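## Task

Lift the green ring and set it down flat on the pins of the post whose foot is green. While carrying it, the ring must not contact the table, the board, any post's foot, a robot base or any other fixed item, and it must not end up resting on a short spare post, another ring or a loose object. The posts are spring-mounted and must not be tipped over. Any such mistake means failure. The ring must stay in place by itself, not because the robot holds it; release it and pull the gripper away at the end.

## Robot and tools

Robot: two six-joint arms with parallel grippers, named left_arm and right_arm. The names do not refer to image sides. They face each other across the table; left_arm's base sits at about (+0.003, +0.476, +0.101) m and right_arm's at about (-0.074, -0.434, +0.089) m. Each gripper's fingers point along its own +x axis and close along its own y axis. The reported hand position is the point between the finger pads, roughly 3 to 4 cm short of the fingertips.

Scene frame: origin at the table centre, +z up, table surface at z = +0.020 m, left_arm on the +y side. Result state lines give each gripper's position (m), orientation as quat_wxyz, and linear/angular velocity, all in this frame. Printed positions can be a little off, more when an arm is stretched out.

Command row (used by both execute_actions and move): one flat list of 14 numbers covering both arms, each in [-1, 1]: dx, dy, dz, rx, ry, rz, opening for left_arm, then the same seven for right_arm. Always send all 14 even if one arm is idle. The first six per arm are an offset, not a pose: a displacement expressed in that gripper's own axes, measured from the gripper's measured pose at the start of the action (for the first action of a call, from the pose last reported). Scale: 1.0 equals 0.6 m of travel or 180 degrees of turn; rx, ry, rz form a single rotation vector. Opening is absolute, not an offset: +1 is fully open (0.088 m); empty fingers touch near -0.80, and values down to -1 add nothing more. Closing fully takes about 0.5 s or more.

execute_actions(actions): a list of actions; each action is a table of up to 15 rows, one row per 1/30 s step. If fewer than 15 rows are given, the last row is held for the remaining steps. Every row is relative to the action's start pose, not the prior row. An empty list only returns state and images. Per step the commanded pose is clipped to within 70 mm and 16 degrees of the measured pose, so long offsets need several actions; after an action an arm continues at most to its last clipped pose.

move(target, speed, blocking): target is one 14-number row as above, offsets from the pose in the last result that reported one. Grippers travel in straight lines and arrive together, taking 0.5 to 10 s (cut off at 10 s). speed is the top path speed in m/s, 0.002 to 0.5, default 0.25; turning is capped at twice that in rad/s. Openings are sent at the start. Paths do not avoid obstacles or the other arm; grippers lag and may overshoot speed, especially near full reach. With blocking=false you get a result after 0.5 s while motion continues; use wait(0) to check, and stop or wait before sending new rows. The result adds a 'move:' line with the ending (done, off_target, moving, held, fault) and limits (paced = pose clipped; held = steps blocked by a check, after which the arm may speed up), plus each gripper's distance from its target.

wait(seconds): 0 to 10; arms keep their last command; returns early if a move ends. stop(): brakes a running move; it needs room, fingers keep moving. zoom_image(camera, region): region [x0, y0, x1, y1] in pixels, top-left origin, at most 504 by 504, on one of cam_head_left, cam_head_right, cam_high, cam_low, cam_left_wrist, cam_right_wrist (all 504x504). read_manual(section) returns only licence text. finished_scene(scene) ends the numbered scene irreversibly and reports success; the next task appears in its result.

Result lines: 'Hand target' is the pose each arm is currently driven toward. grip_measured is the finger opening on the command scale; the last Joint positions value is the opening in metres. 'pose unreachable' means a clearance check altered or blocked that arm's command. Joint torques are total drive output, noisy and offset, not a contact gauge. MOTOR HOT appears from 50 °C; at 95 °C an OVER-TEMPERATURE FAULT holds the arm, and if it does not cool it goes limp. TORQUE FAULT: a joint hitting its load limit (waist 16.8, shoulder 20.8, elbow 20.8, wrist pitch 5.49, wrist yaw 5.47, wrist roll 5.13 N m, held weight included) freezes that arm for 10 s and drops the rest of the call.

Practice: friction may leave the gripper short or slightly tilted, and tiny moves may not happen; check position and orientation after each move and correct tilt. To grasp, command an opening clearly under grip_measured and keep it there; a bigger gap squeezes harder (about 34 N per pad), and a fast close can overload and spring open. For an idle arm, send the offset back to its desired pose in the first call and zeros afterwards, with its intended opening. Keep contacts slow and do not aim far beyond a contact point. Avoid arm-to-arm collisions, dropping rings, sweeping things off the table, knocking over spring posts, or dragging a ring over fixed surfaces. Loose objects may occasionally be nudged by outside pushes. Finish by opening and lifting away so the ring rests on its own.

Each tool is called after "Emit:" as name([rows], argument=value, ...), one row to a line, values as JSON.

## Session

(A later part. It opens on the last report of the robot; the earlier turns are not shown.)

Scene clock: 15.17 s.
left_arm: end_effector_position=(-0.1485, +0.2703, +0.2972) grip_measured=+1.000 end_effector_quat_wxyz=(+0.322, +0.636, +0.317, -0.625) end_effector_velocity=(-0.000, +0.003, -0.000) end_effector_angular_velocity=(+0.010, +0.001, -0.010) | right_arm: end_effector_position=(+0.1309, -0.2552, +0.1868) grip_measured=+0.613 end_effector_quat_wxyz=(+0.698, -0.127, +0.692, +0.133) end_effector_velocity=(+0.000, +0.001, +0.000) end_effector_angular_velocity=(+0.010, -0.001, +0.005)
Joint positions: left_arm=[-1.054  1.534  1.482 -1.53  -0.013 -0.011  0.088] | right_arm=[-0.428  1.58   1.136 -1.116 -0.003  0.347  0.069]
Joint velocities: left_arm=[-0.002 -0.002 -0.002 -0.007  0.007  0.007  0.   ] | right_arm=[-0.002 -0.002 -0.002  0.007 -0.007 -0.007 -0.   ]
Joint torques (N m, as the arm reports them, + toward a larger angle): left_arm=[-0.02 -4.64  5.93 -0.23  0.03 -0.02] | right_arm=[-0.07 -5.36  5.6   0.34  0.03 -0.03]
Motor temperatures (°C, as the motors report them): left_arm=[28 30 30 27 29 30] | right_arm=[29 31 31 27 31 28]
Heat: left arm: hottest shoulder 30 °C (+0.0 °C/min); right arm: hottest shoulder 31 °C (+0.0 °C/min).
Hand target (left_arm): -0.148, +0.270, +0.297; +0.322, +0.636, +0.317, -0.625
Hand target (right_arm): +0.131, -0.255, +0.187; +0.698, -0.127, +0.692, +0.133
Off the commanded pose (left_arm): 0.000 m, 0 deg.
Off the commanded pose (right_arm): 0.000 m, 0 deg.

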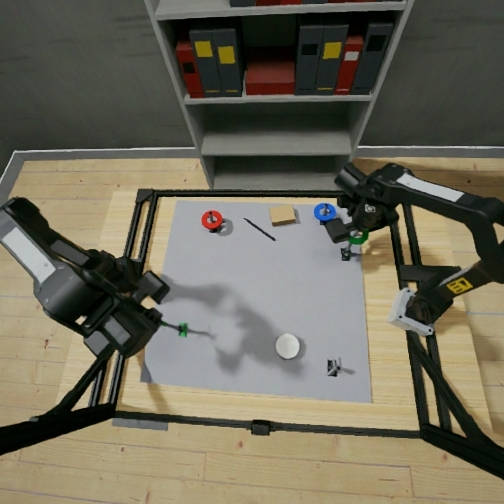

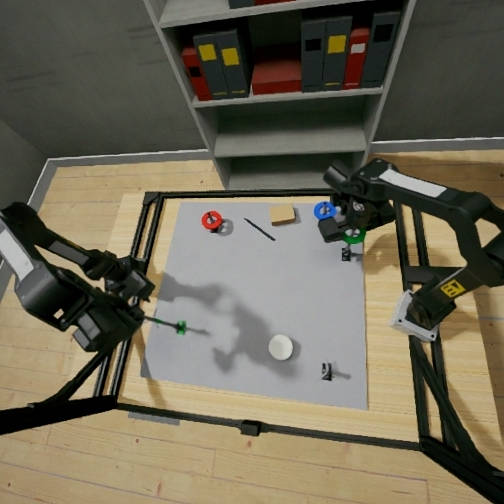

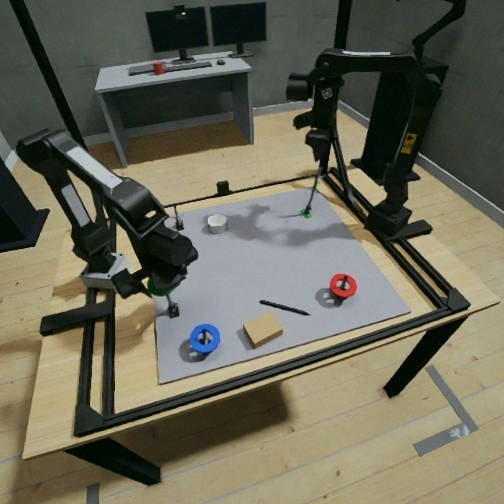

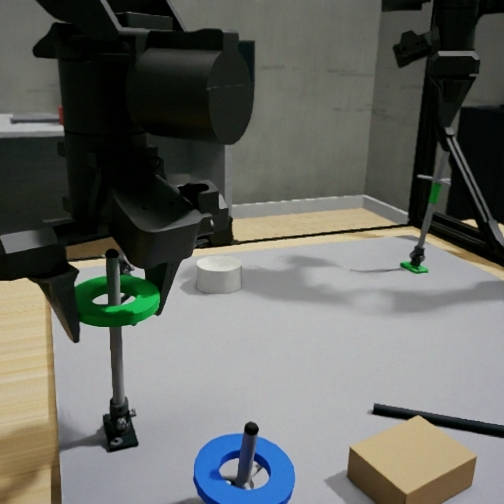

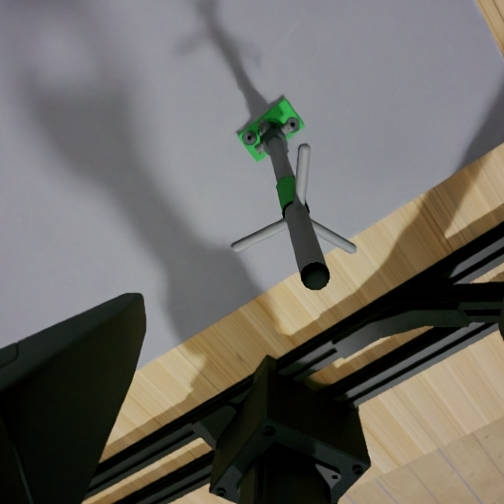

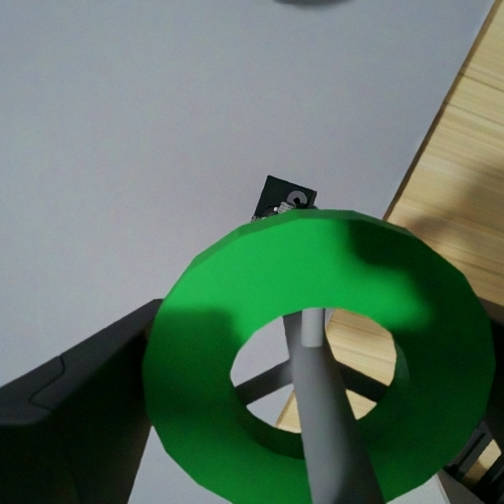

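Emit:
move(target=[-0.038,0.305,0.067,-0.14,-0.488,0.132,1,-0.14,-0.008,-0.008,0,0,0,0.4], speed=0.35)

Scene clock: 18.57 s.
left_arm: end_effector_position=(-0.0266, +0.1282, +0.3273) grip_measured=+1.000 end_effector_quat_wxyz=(+0.676, -0.006, +0.001, -0.737) end_effector_velocity=(+0.000, -0.001, +0.000) end_effector_angular_velocity=(-0.021, +0.009, +0.005) | right_arm: end_effector_position=(+0.1263, -0.2627, +0.2646) grip_measured=+0.612 end_effector_quat_wxyz=(+0.691, -0.131, +0.699, +0.129) end_effector_velocity=(-0.002, -0.001, +0.001) end_effector_angular_velocity=(+0.004, +0.007, +0.005)
Joint positions: left_arm=[-0.496  1.132  0.405  0.734  0.002 -0.011  0.088] | right_arm=[-0.438  1.551  1.417 -1.448 -0.003  0.336  0.069]
Joint velocities: left_arm=[-0.002  0.017 -0.012  0.051 -0.007 -0.007  0.   ] | right_arm=[-0.002 -0.007 -0.002 -0.007 -0.007 -0.007 -0.   ]
Joint torques (N m, as the arm reports them, + toward a larger angle): left_arm=[ 0.28 -1.92  5.2   1.55  0.16 -0.25] | right_arm=[-0.27 -6.22  7.02  0.06  0.03 -0.12]
Motor temperatures (°C, as the motors report them): left_arm=[28 30 30 28 29 30] | right_arm=[29 32 31 27 31 28]
Heat: left arm: hottest shoulder 30 °C (+0.0 °C/min); right arm: hottest shoulder 32 °C (+3.2 °C/min).
Hand target (left_arm): -0.026, +0.129, +0.320; +0.676, -0.003, +0.009, -0.737
Hand target (right_arm): +0.128, -0.263, +0.271; +0.698, -0.127, +0.692, +0.133
Off the commanded pose (left_arm): 0.006 m, 1 deg.
Off the commanded pose (right_arm): 0.006 m, 1 deg.
move: done

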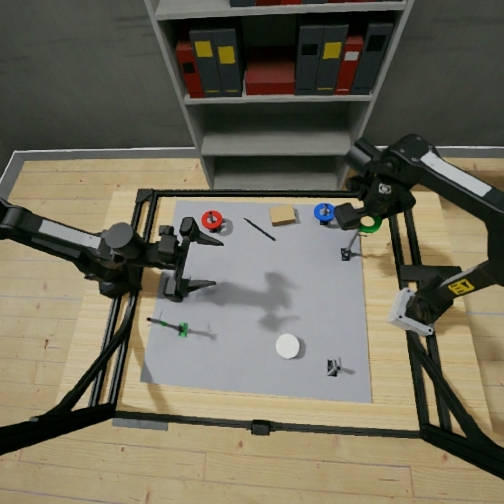

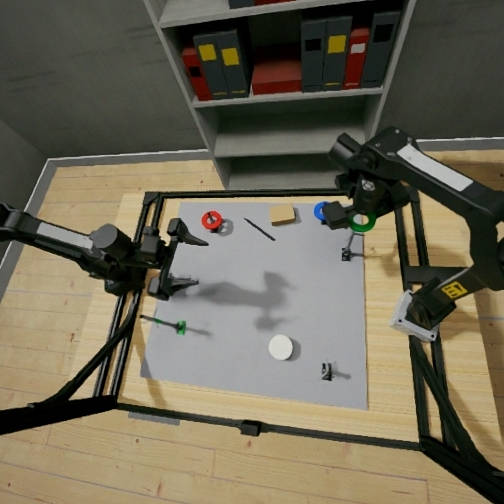

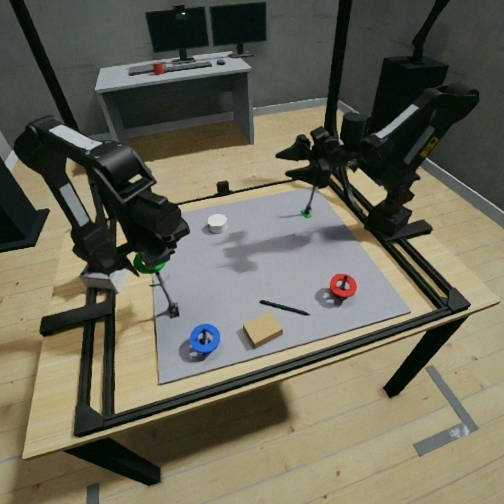

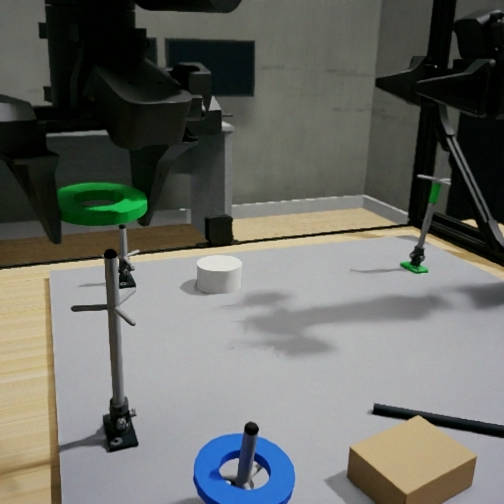

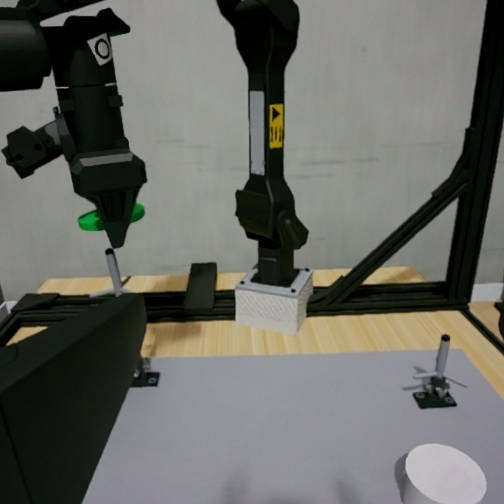

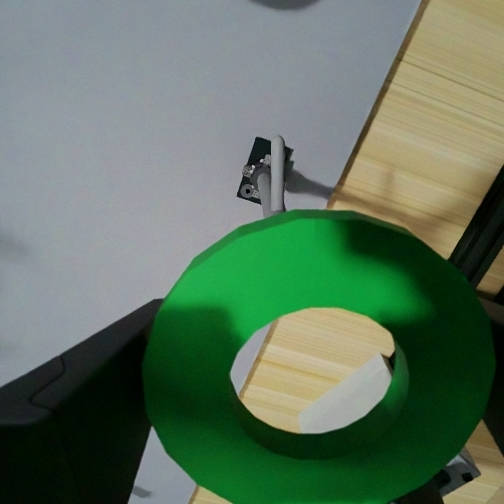

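Emit:
move(target=[0,0,0,0,0,0,1,-0.105,0.55,-0.075,0.111,-0.117,0.492,0.4], speed=0.3)

Scene clock: 22.07 s.
left_arm: end_effector_position=(-0.0266, +0.1281, +0.3268) grip_measured=+1.000 end_effector_quat_wxyz=(+0.676, -0.006, +0.002, -0.737) end_effector_velocity=(+0.000, +0.001, -0.002) end_effector_angular_velocity=(+0.008, +0.007, +0.005) | right_arm: end_effector_position=(-0.0308, +0.0282, +0.3332) grip_measured=+0.613 end_effector_quat_wxyz=(+0.523, +0.524, +0.471, +0.480) end_effector_velocity=(+0.002, +0.002, +0.000) end_effector_angular_velocity=(+0.011, -0.008, -0.020)
Joint positions: left_arm=[-0.496  1.133  0.405  0.736  0.002 -0.011  0.088] | right_arm=[0.336 1.597 0.838 0.768 0.005 1.564 0.069]
Joint velocities: left_arm=[-0.002 -0.002 -0.002 -0.007 -0.007 -0.007  0.   ] | right_arm=[ 0.002  0.012  0.002  0.022  0.022 -0.007 -0.   ]
Joint torques (N m, as the arm reports them, + toward a larger angle): left_arm=[-0.17 -2.89  6.92  1.23  0.03  0.05] | right_arm=[ 0.11 -5.12  6.4   2.28  0.11  0.01]
Motor temperatures (°C, as the motors report them): left_arm=[28 30 30 28 29 30] | right_arm=[29 32 32 28 31 28]
Heat: left arm: hottest shoulder 30 °C (+0.0 °C/min); right arm: hottest shoulder 32 °C (+2.7 °C/min).
Hand target (left_arm): -0.027, +0.128, +0.327; +0.675, -0.006, +0.001, -0.737
Hand target (right_arm): -0.032, +0.030, +0.329; +0.523, +0.523, +0.473, +0.478
Off the commanded pose (left_arm): 0.001 m, 0 deg.
Off the commanded pose (right_arm): 0.007 m, 1 deg.
move: done

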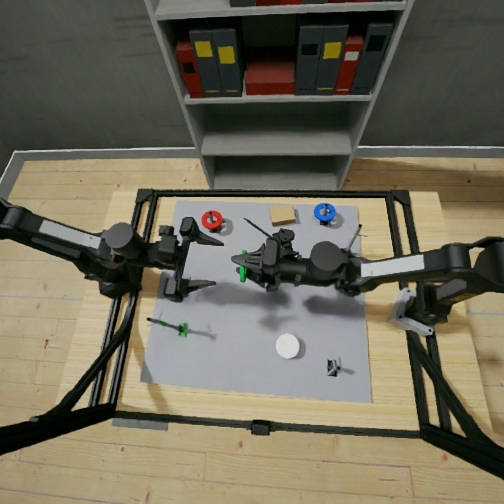

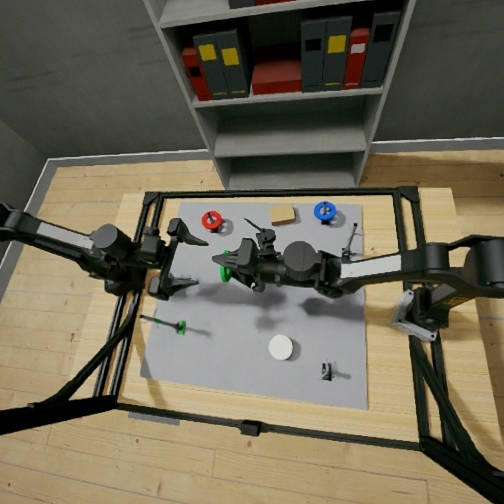

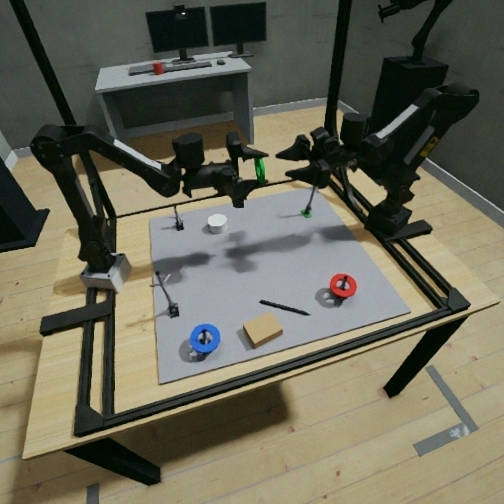

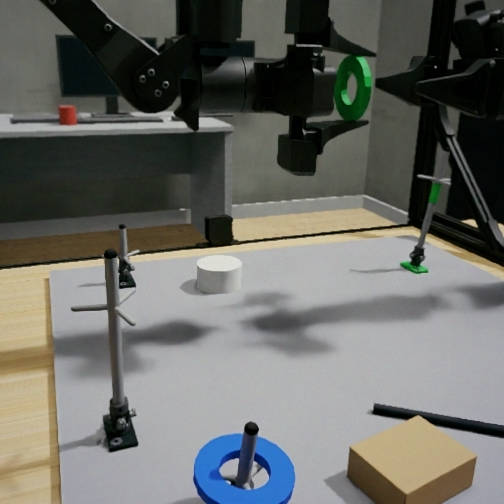

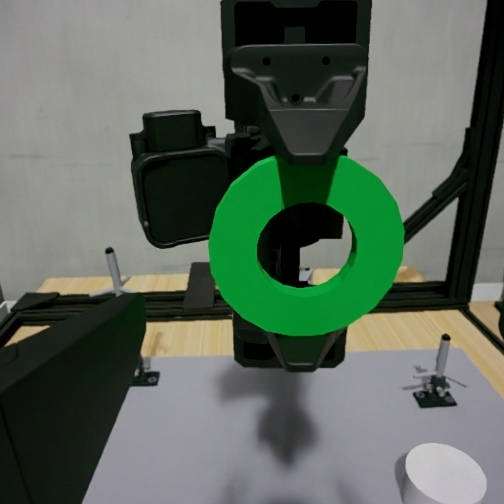

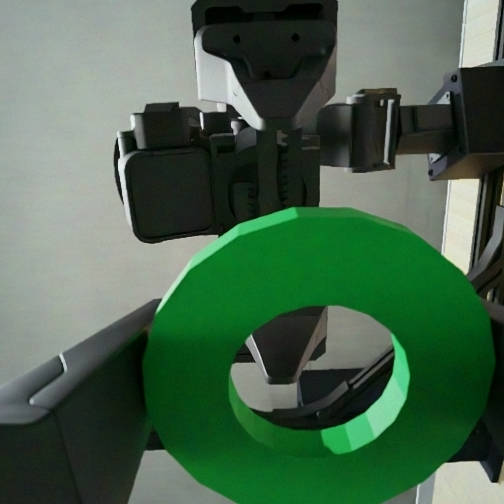

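Emit:
move(target=[0.07,-0.003,-0.012,0,0,0,1,0,0,0,0,0,0,0.4], speed=0.08)

Scene clock: 23.20 s.
left_arm: end_effector_position=(-0.0313, +0.0899, +0.3167) grip_measured=+1.000 end_effector_quat_wxyz=(+0.676, -0.003, +0.004, -0.737) end_effector_velocity=(+0.002, -0.003, -0.005) end_effector_angular_velocity=(+0.018, +0.006, +0.020) | right_arm: end_effector_position=(-0.0308, +0.0284, +0.3331) grip_measured=+0.612 end_effector_quat_wxyz=(+0.523, +0.524, +0.471, +0.480) end_effector_velocity=(+0.002, -0.001, -0.002) end_effector_angular_velocity=(-0.008, -0.007, -0.010)
Joint positions: left_arm=[-0.502  1.354  0.5    0.853 -0.004 -0.011  0.088] | right_arm=[0.336 1.598 0.838 0.77  0.005 1.565 0.069]
Joint velocities: left_arm=[-0.002  0.017  0.007 -0.007 -0.022 -0.007  0.   ] | right_arm=[-0.002 -0.002 -0.002 -0.007  0.007 -0.007 -0.   ]
Joint torques (N m, as the arm reports them, + toward a larger angle): left_arm=[-0.32 -3.08  8.2   1.52 -0.05  0.02] | right_arm=[-0.12 -6.35  6.34  1.86  0.   -0.1 ]
Motor temperatures (°C, as the motors report them): left_arm=[28 30 31 28 29 30] | right_arm=[29 32 32 28 31 28]
Heat: left arm: hottest elbow 31 °C (+2.6 °C/min); right arm: hottest shoulder 32 °C (+2.6 °C/min).
Hand target (left_arm): -0.032, +0.087, +0.320; +0.676, -0.006, +0.002, -0.737
Hand target (right_arm): -0.031, +0.028, +0.333; +0.523, +0.524, +0.471, +0.480
Off the commanded pose (left_arm): 0.005 m, 0 deg.
Off the commanded pose (right_arm): 0.000 m, 0 deg.
move: done

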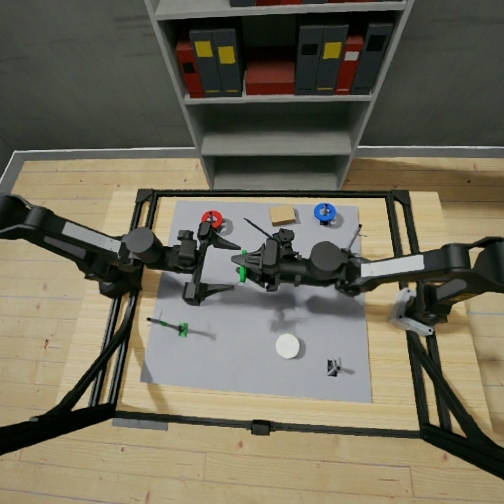

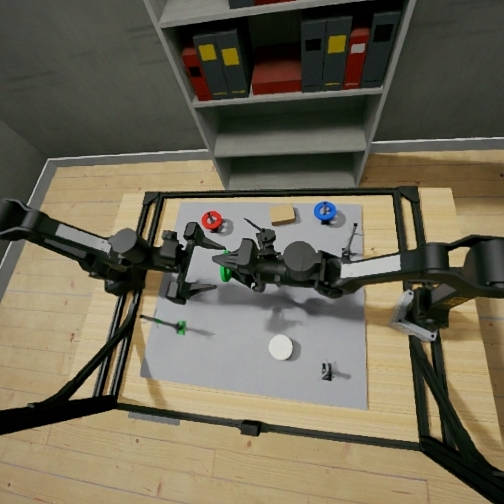

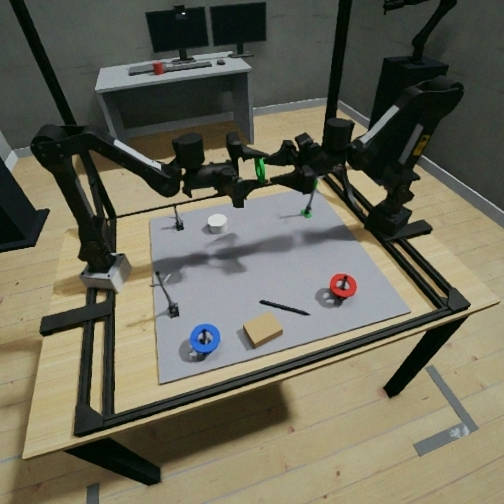

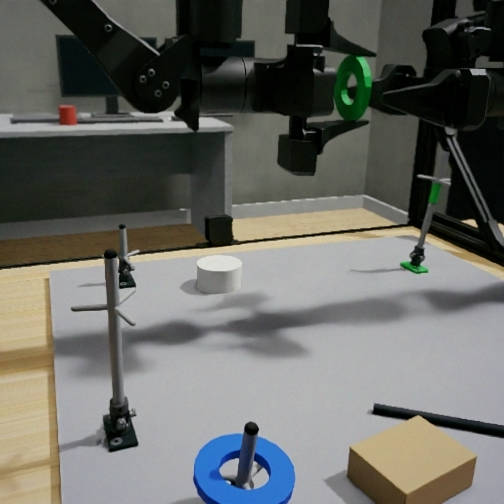

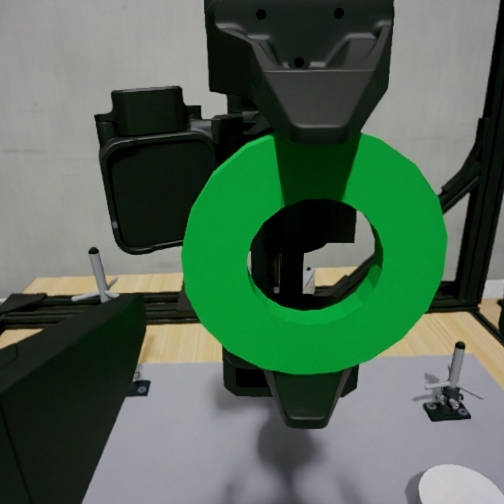

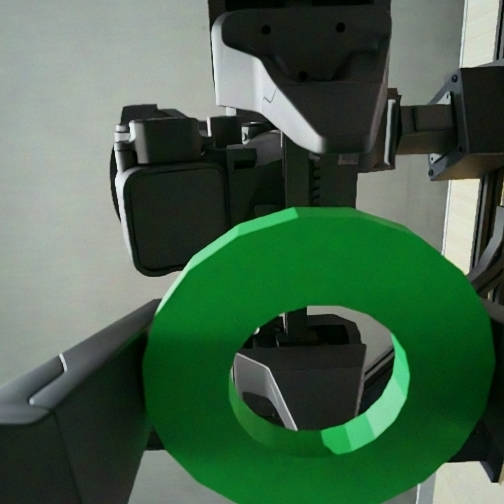

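Emit:
move(target=[0.045,0,0.02,0,-0.003,0,1,0,0,0,0,0,0,0.4], speed=0.05)

Emit:
zoom_image(camera="cam_head_left", region=[190, 210, 310, 330])

Scene clock: 24.37 s.
left_arm: end_effector_position=(-0.0335, +0.0665, +0.3264) grip_measured=+1.000 end_effector_quat_wxyz=(+0.676, -0.005, +0.002, -0.737) end_effector_velocity=(+0.004, -0.002, -0.005) end_effector_angular_velocity=(+0.023, +0.005, +0.034) | right_arm: end_effector_position=(-0.0308, +0.0284, +0.3331) grip_measured=+0.612 end_effector_quat_wxyz=(+0.523, +0.524, +0.471, +0.480) end_effector_velocity=(-0.002, -0.000, -0.002) end_effector_angular_velocity=(-0.008, -0.007, +0.019)
Joint positions: left_arm=[-0.502  1.432  0.6    0.836 -0.004 -0.011  0.088] | right_arm=[0.336 1.598 0.838 0.77  0.005 1.565 0.069]
Joint velocities: left_arm=[-0.002  0.007  0.007 -0.022 -0.037 -0.007  0.   ] | right_arm=[-0.002 -0.002 -0.002 -0.007 -0.022 -0.007 -0.   ]
Joint torques (N m, as the arm reports them, + toward a larger angle): left_arm=[ 0.02 -3.58  8.28  1.26  0.02 -0.01] | right_arm=[-0.07 -6.22  6.35  2.01  0.03 -0.1 ]
Motor temperatures (°C, as the motors report them): left_arm=[28 30 31 28 29 30] | right_arm=[29 33 32 28 31 28]
Heat: left arm: hottest elbow 31 °C (+2.5 °C/min); right arm: hottest shoulder 33 °C (+4.9 °C/min).
Hand target (left_arm): -0.034, +0.063, +0.329; +0.676, -0.007, +0.001, -0.737
Hand target (right_arm): -0.031, +0.028, +0.333; +0.522, +0.524, +0.471, +0.480
Off the commanded pose (left_arm): 0.004 m, 0 deg.
Off the commanded pose (right_arm): 0.000 m, 0 deg.
move: done

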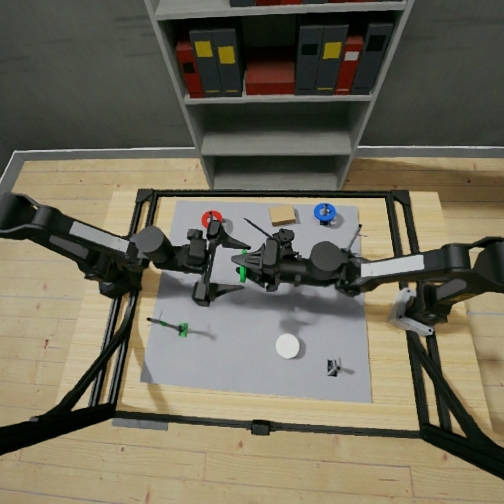

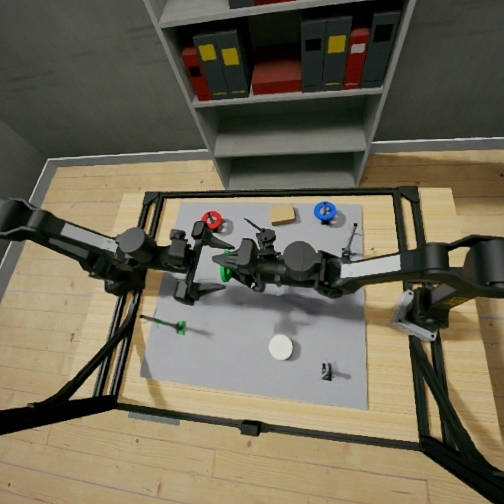

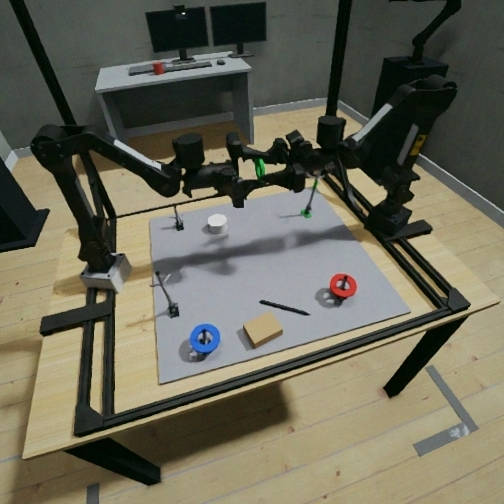

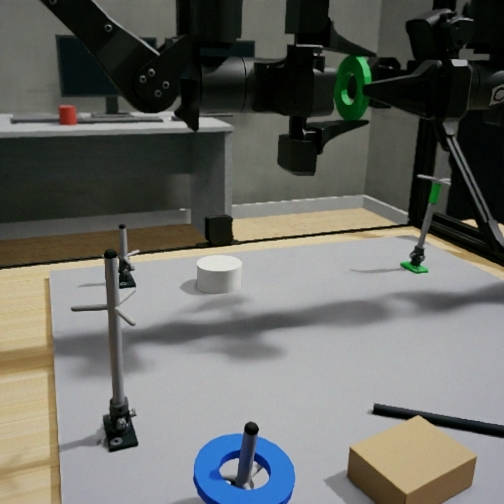

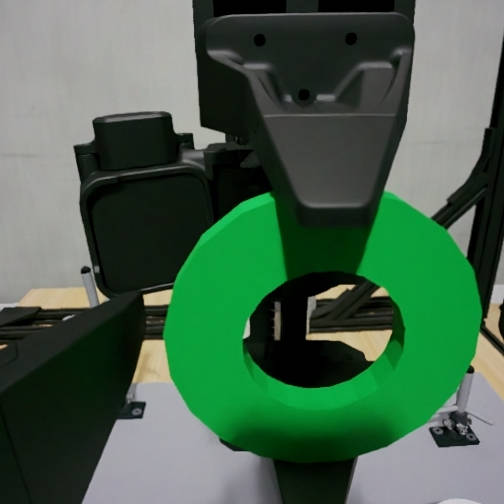

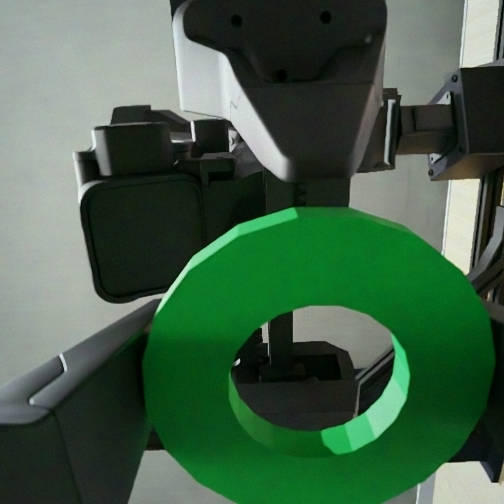

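Region (190, 210, 310, 330) of cam_head_left's 504x504 image, scaled by 4.200, with more detail than that image has.

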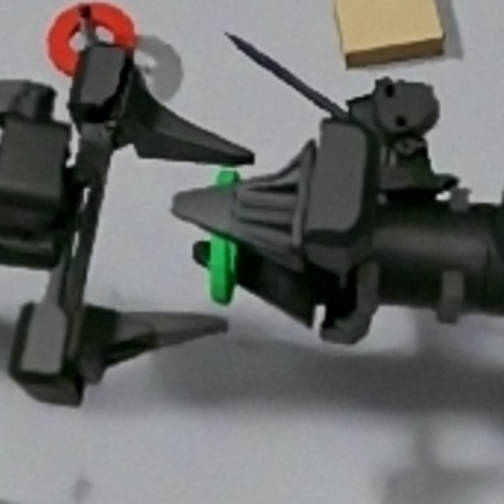

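Emit:
move(target=[0.016,0,0.004,0,0,0.037,1,0,0,0,0,0,0,0.4], speed=0.08)

Emit:
zoom_image(camera="cam_head_left", region=[190, 210, 310, 330])

Scene clock: 25.60 s.
left_arm: end_effector_position=(-0.0333, +0.0604, +0.3270) grip_measured=+1.000 end_effector_quat_wxyz=(+0.716, -0.004, +0.003, -0.698) end_effector_velocity=(+0.003, +0.000, -0.005) end_effector_angular_velocity=(+0.022, +0.004, +0.039) | right_arm: end_effector_position=(-0.0308, +0.0284, +0.3331) grip_measured=+0.612 end_effector_quat_wxyz=(+0.523, +0.524, +0.471, +0.480) end_effector_velocity=(+0.000, -0.001, -0.002) end_effector_angular_velocity=(-0.008, -0.007, +0.015)
Joint positions: left_arm=[-0.563  1.46   0.63   0.831 -0.179 -0.011  0.088] | right_arm=[0.336 1.598 0.838 0.77  0.005 1.565 0.069]
Joint velocities: left_arm=[-0.012  0.002  0.002 -0.022 -0.051 -0.007  0.   ] | right_arm=[-0.007 -0.002 -0.002 -0.007 -0.022 -0.007  0.   ]
Joint torques (N m, as the arm reports them, + toward a larger angle): left_arm=[-0.28 -3.73  8.32  1.21 -0.03  0.04] | right_arm=[-0.09 -6.23  6.37  2.02  0.02 -0.1 ]
Motor temperatures (°C, as the motors report them): left_arm=[28 30 31 28 29 30] | right_arm=[29 33 32 29 31 28]
Heat: left arm: hottest elbow 31 °C (+2.3 °C/min); right arm: hottest shoulder 33 °C (+4.7 °C/min).
Hand target (left_arm): -0.035, +0.057, +0.329; +0.717, -0.005, +0.002, -0.697
Hand target (right_arm): -0.031, +0.028, +0.333; +0.522, +0.524, +0.471, +0.480
Off the commanded pose (left_arm): 0.004 m, 0 deg.
Off the commanded pose (right_arm): 0.000 m, 0 deg.
move: done

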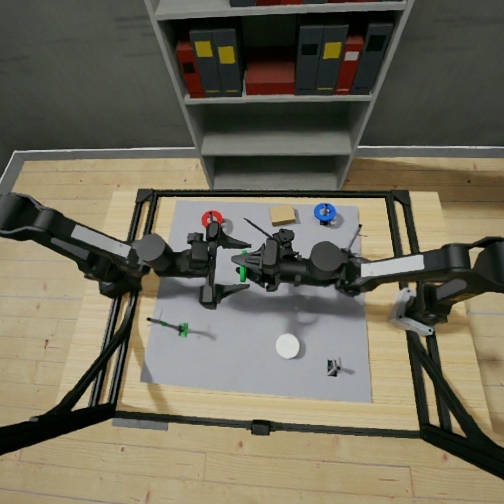

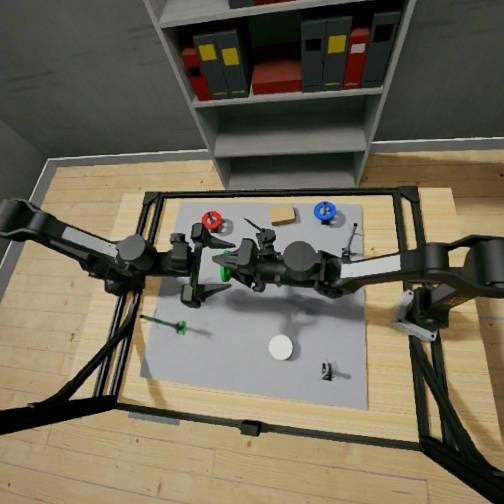

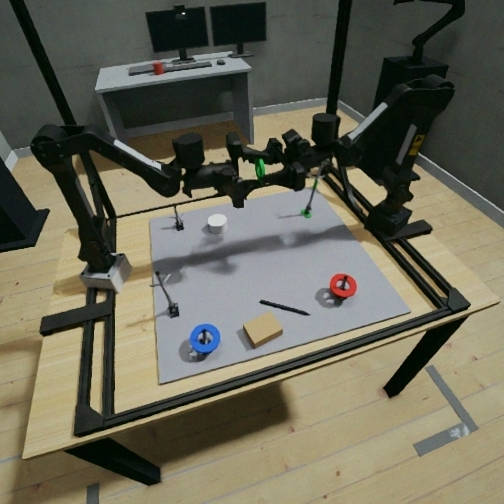

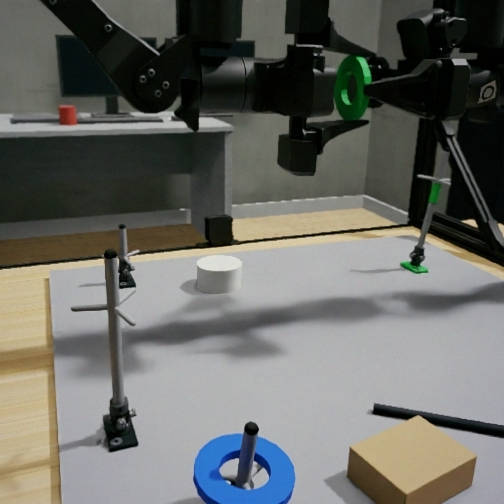

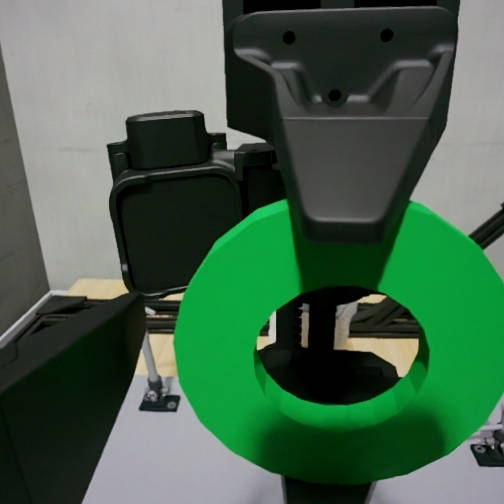

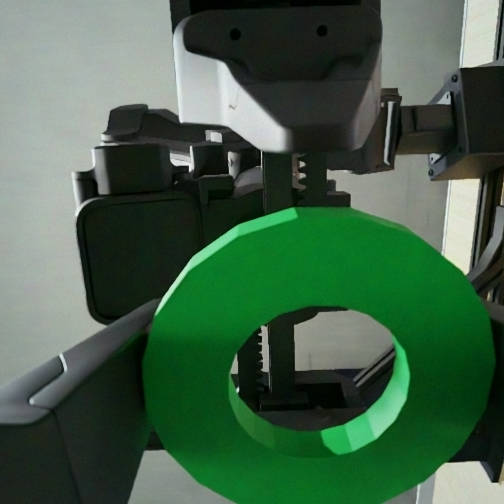

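Region (190, 210, 310, 330) of cam_head_left's 504x504 image, scaled by 4.200, with more detail than that image has.

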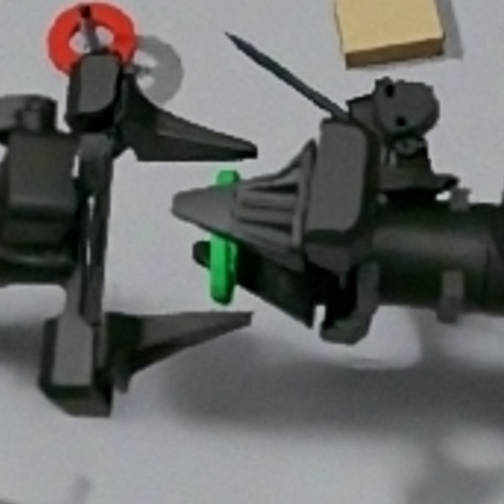

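Aligned. Close left.

Emit:
execute_actions([
  [[0,-0.002,0,0,0,0,0.9,0,0,0,0,0,0,0.4],[0,-0.002,0,0,0,0,0.85,0,0,0,0,0,0,0.4],[0,-0.002,0,0,0,0,0.8,0,0,0,0,0,0,0.4],[0,-0.002,0,0,0,0,0.76,0,0,0,0,0,0,0.4],[0,-0.002,0,0,0,0,0.72,0,0,0,0,0,0,0.4],[0,-0.002,0,0,0,0,0.69,0,0,0,0,0,0,0.4],[0,-0.002,0,0,0,0,0.66,0,0,0,0,0,0,0.4],[0,-0.002,0,0,0,0,0.63,0,0,0,0,0,0,0.4],[0,-0.002,0,0,0,0,0.6,0,0,0,0,0,0,0.4],[0,-0.002,0,0,0,0,0.57,0,0,0,0,0,0,0.4],[0,-0.002,0,0,0,0,0.54,0,0,0,0,0,0,0.4],[0,-0.002,0,0,0,0,0.5,0,0,0,0,0,0,0.4],[0,-0.002,0,0,0,0,0.46,0,0,0,0,0,0,0.4],[0,-0.002,0,0,0,0,0.43,0,0,0,0,0,0,0.4],[0,-0.002,0,0,0,0,0.4,0,0,0,0,0,0,0.4]],
])

Scene clock: 26.30 s.
left_arm: end_effector_position=(-0.0346, +0.0605, +0.3269) grip_measured=+0.643 end_effector_quat_wxyz=(+0.716, -0.004, +0.003, -0.698) end_effector_velocity=(+0.004, -0.000, +0.000) end_effector_angular_velocity=(+0.002, +0.007, +0.024) | right_arm: end_effector_position=(-0.0301, +0.0283, +0.3331) grip_measured=+0.611 end_effector_quat_wxyz=(+0.523, +0.525, +0.471, +0.479) end_effector_velocity=(-0.000, -0.001, -0.002) end_effector_angular_velocity=(-0.008, -0.007, +0.005)
Joint positions: left_arm=[-0.567  1.46   0.631  0.83  -0.182 -0.011  0.07 ] | right_arm=[0.335 1.598 0.838 0.77  0.007 1.565 0.069]
Joint velocities: left_arm=[ 0.002 -0.002  0.002 -0.007 -0.022 -0.007  0.   ] | right_arm=[-0.002 -0.002 -0.002 -0.007 -0.007 -0.007 -0.   ]
Joint torques (N m, as the arm reports them, + toward a larger angle): left_arm=[-0.11 -4.57  6.59  1.31  0.   -0.02] | right_arm=[ 0.   -6.23  6.32  2.   -0.02 -0.1 ]
Motor temperatures (°C, as the motors report them): left_arm=[28 30 31 29 29 30] | right_arm=[29 33 32 29 31 28]
Heat: left arm: hottest elbow 31 °C (+2.3 °C/min); right arm: hottest shoulder 33 °C (+4.6 °C/min).
Hand target (left_arm): -0.035, +0.060, +0.327; +0.716, -0.004, +0.003, -0.698
Hand target (right_arm): -0.031, +0.028, +0.333; +0.523, +0.524, +0.471, +0.480
Off the commanded pose (left_arm): 0.000 m, 0 deg.
Off the commanded pose (right_arm): 0.001 m, 0 deg.

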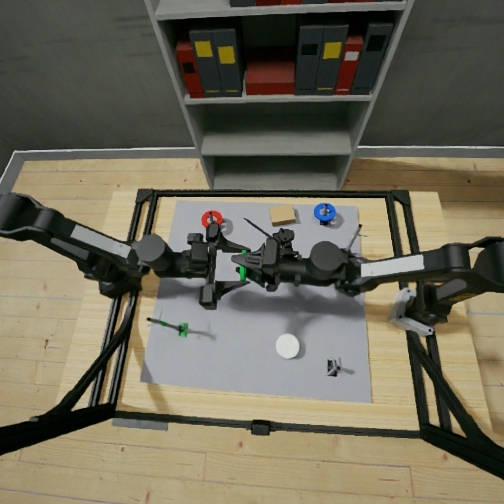

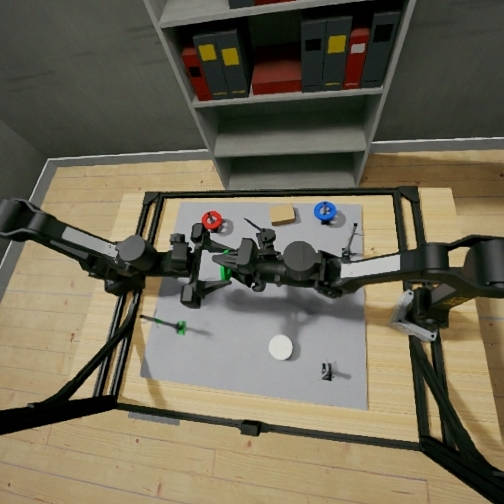

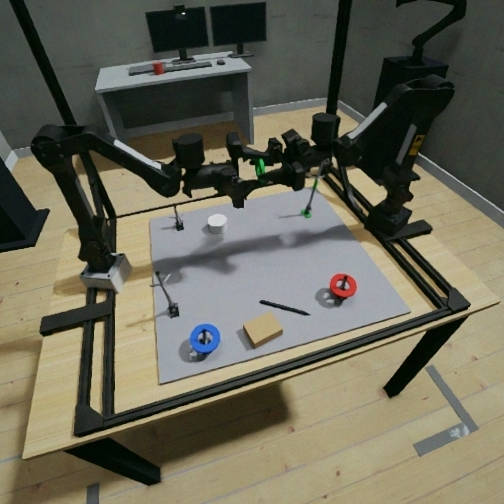

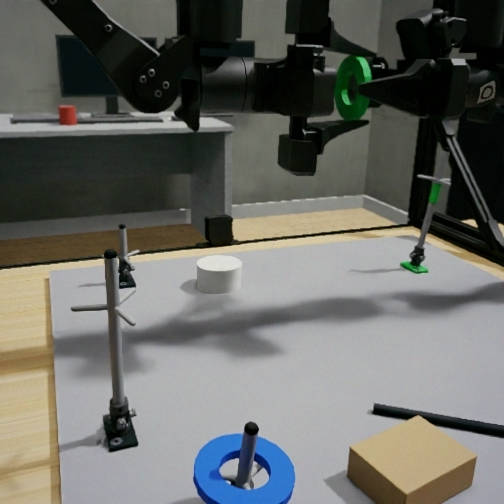

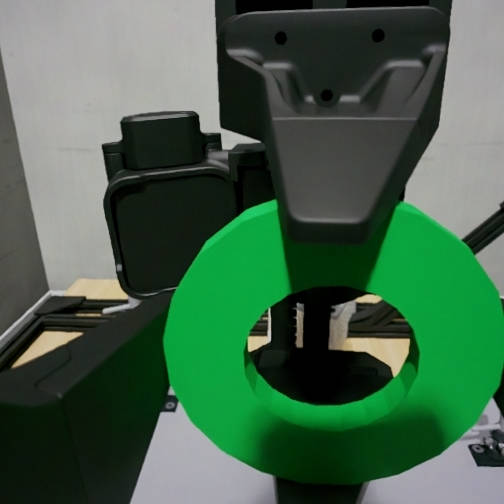

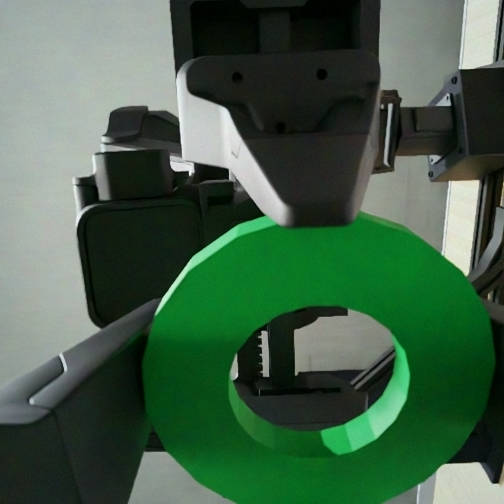

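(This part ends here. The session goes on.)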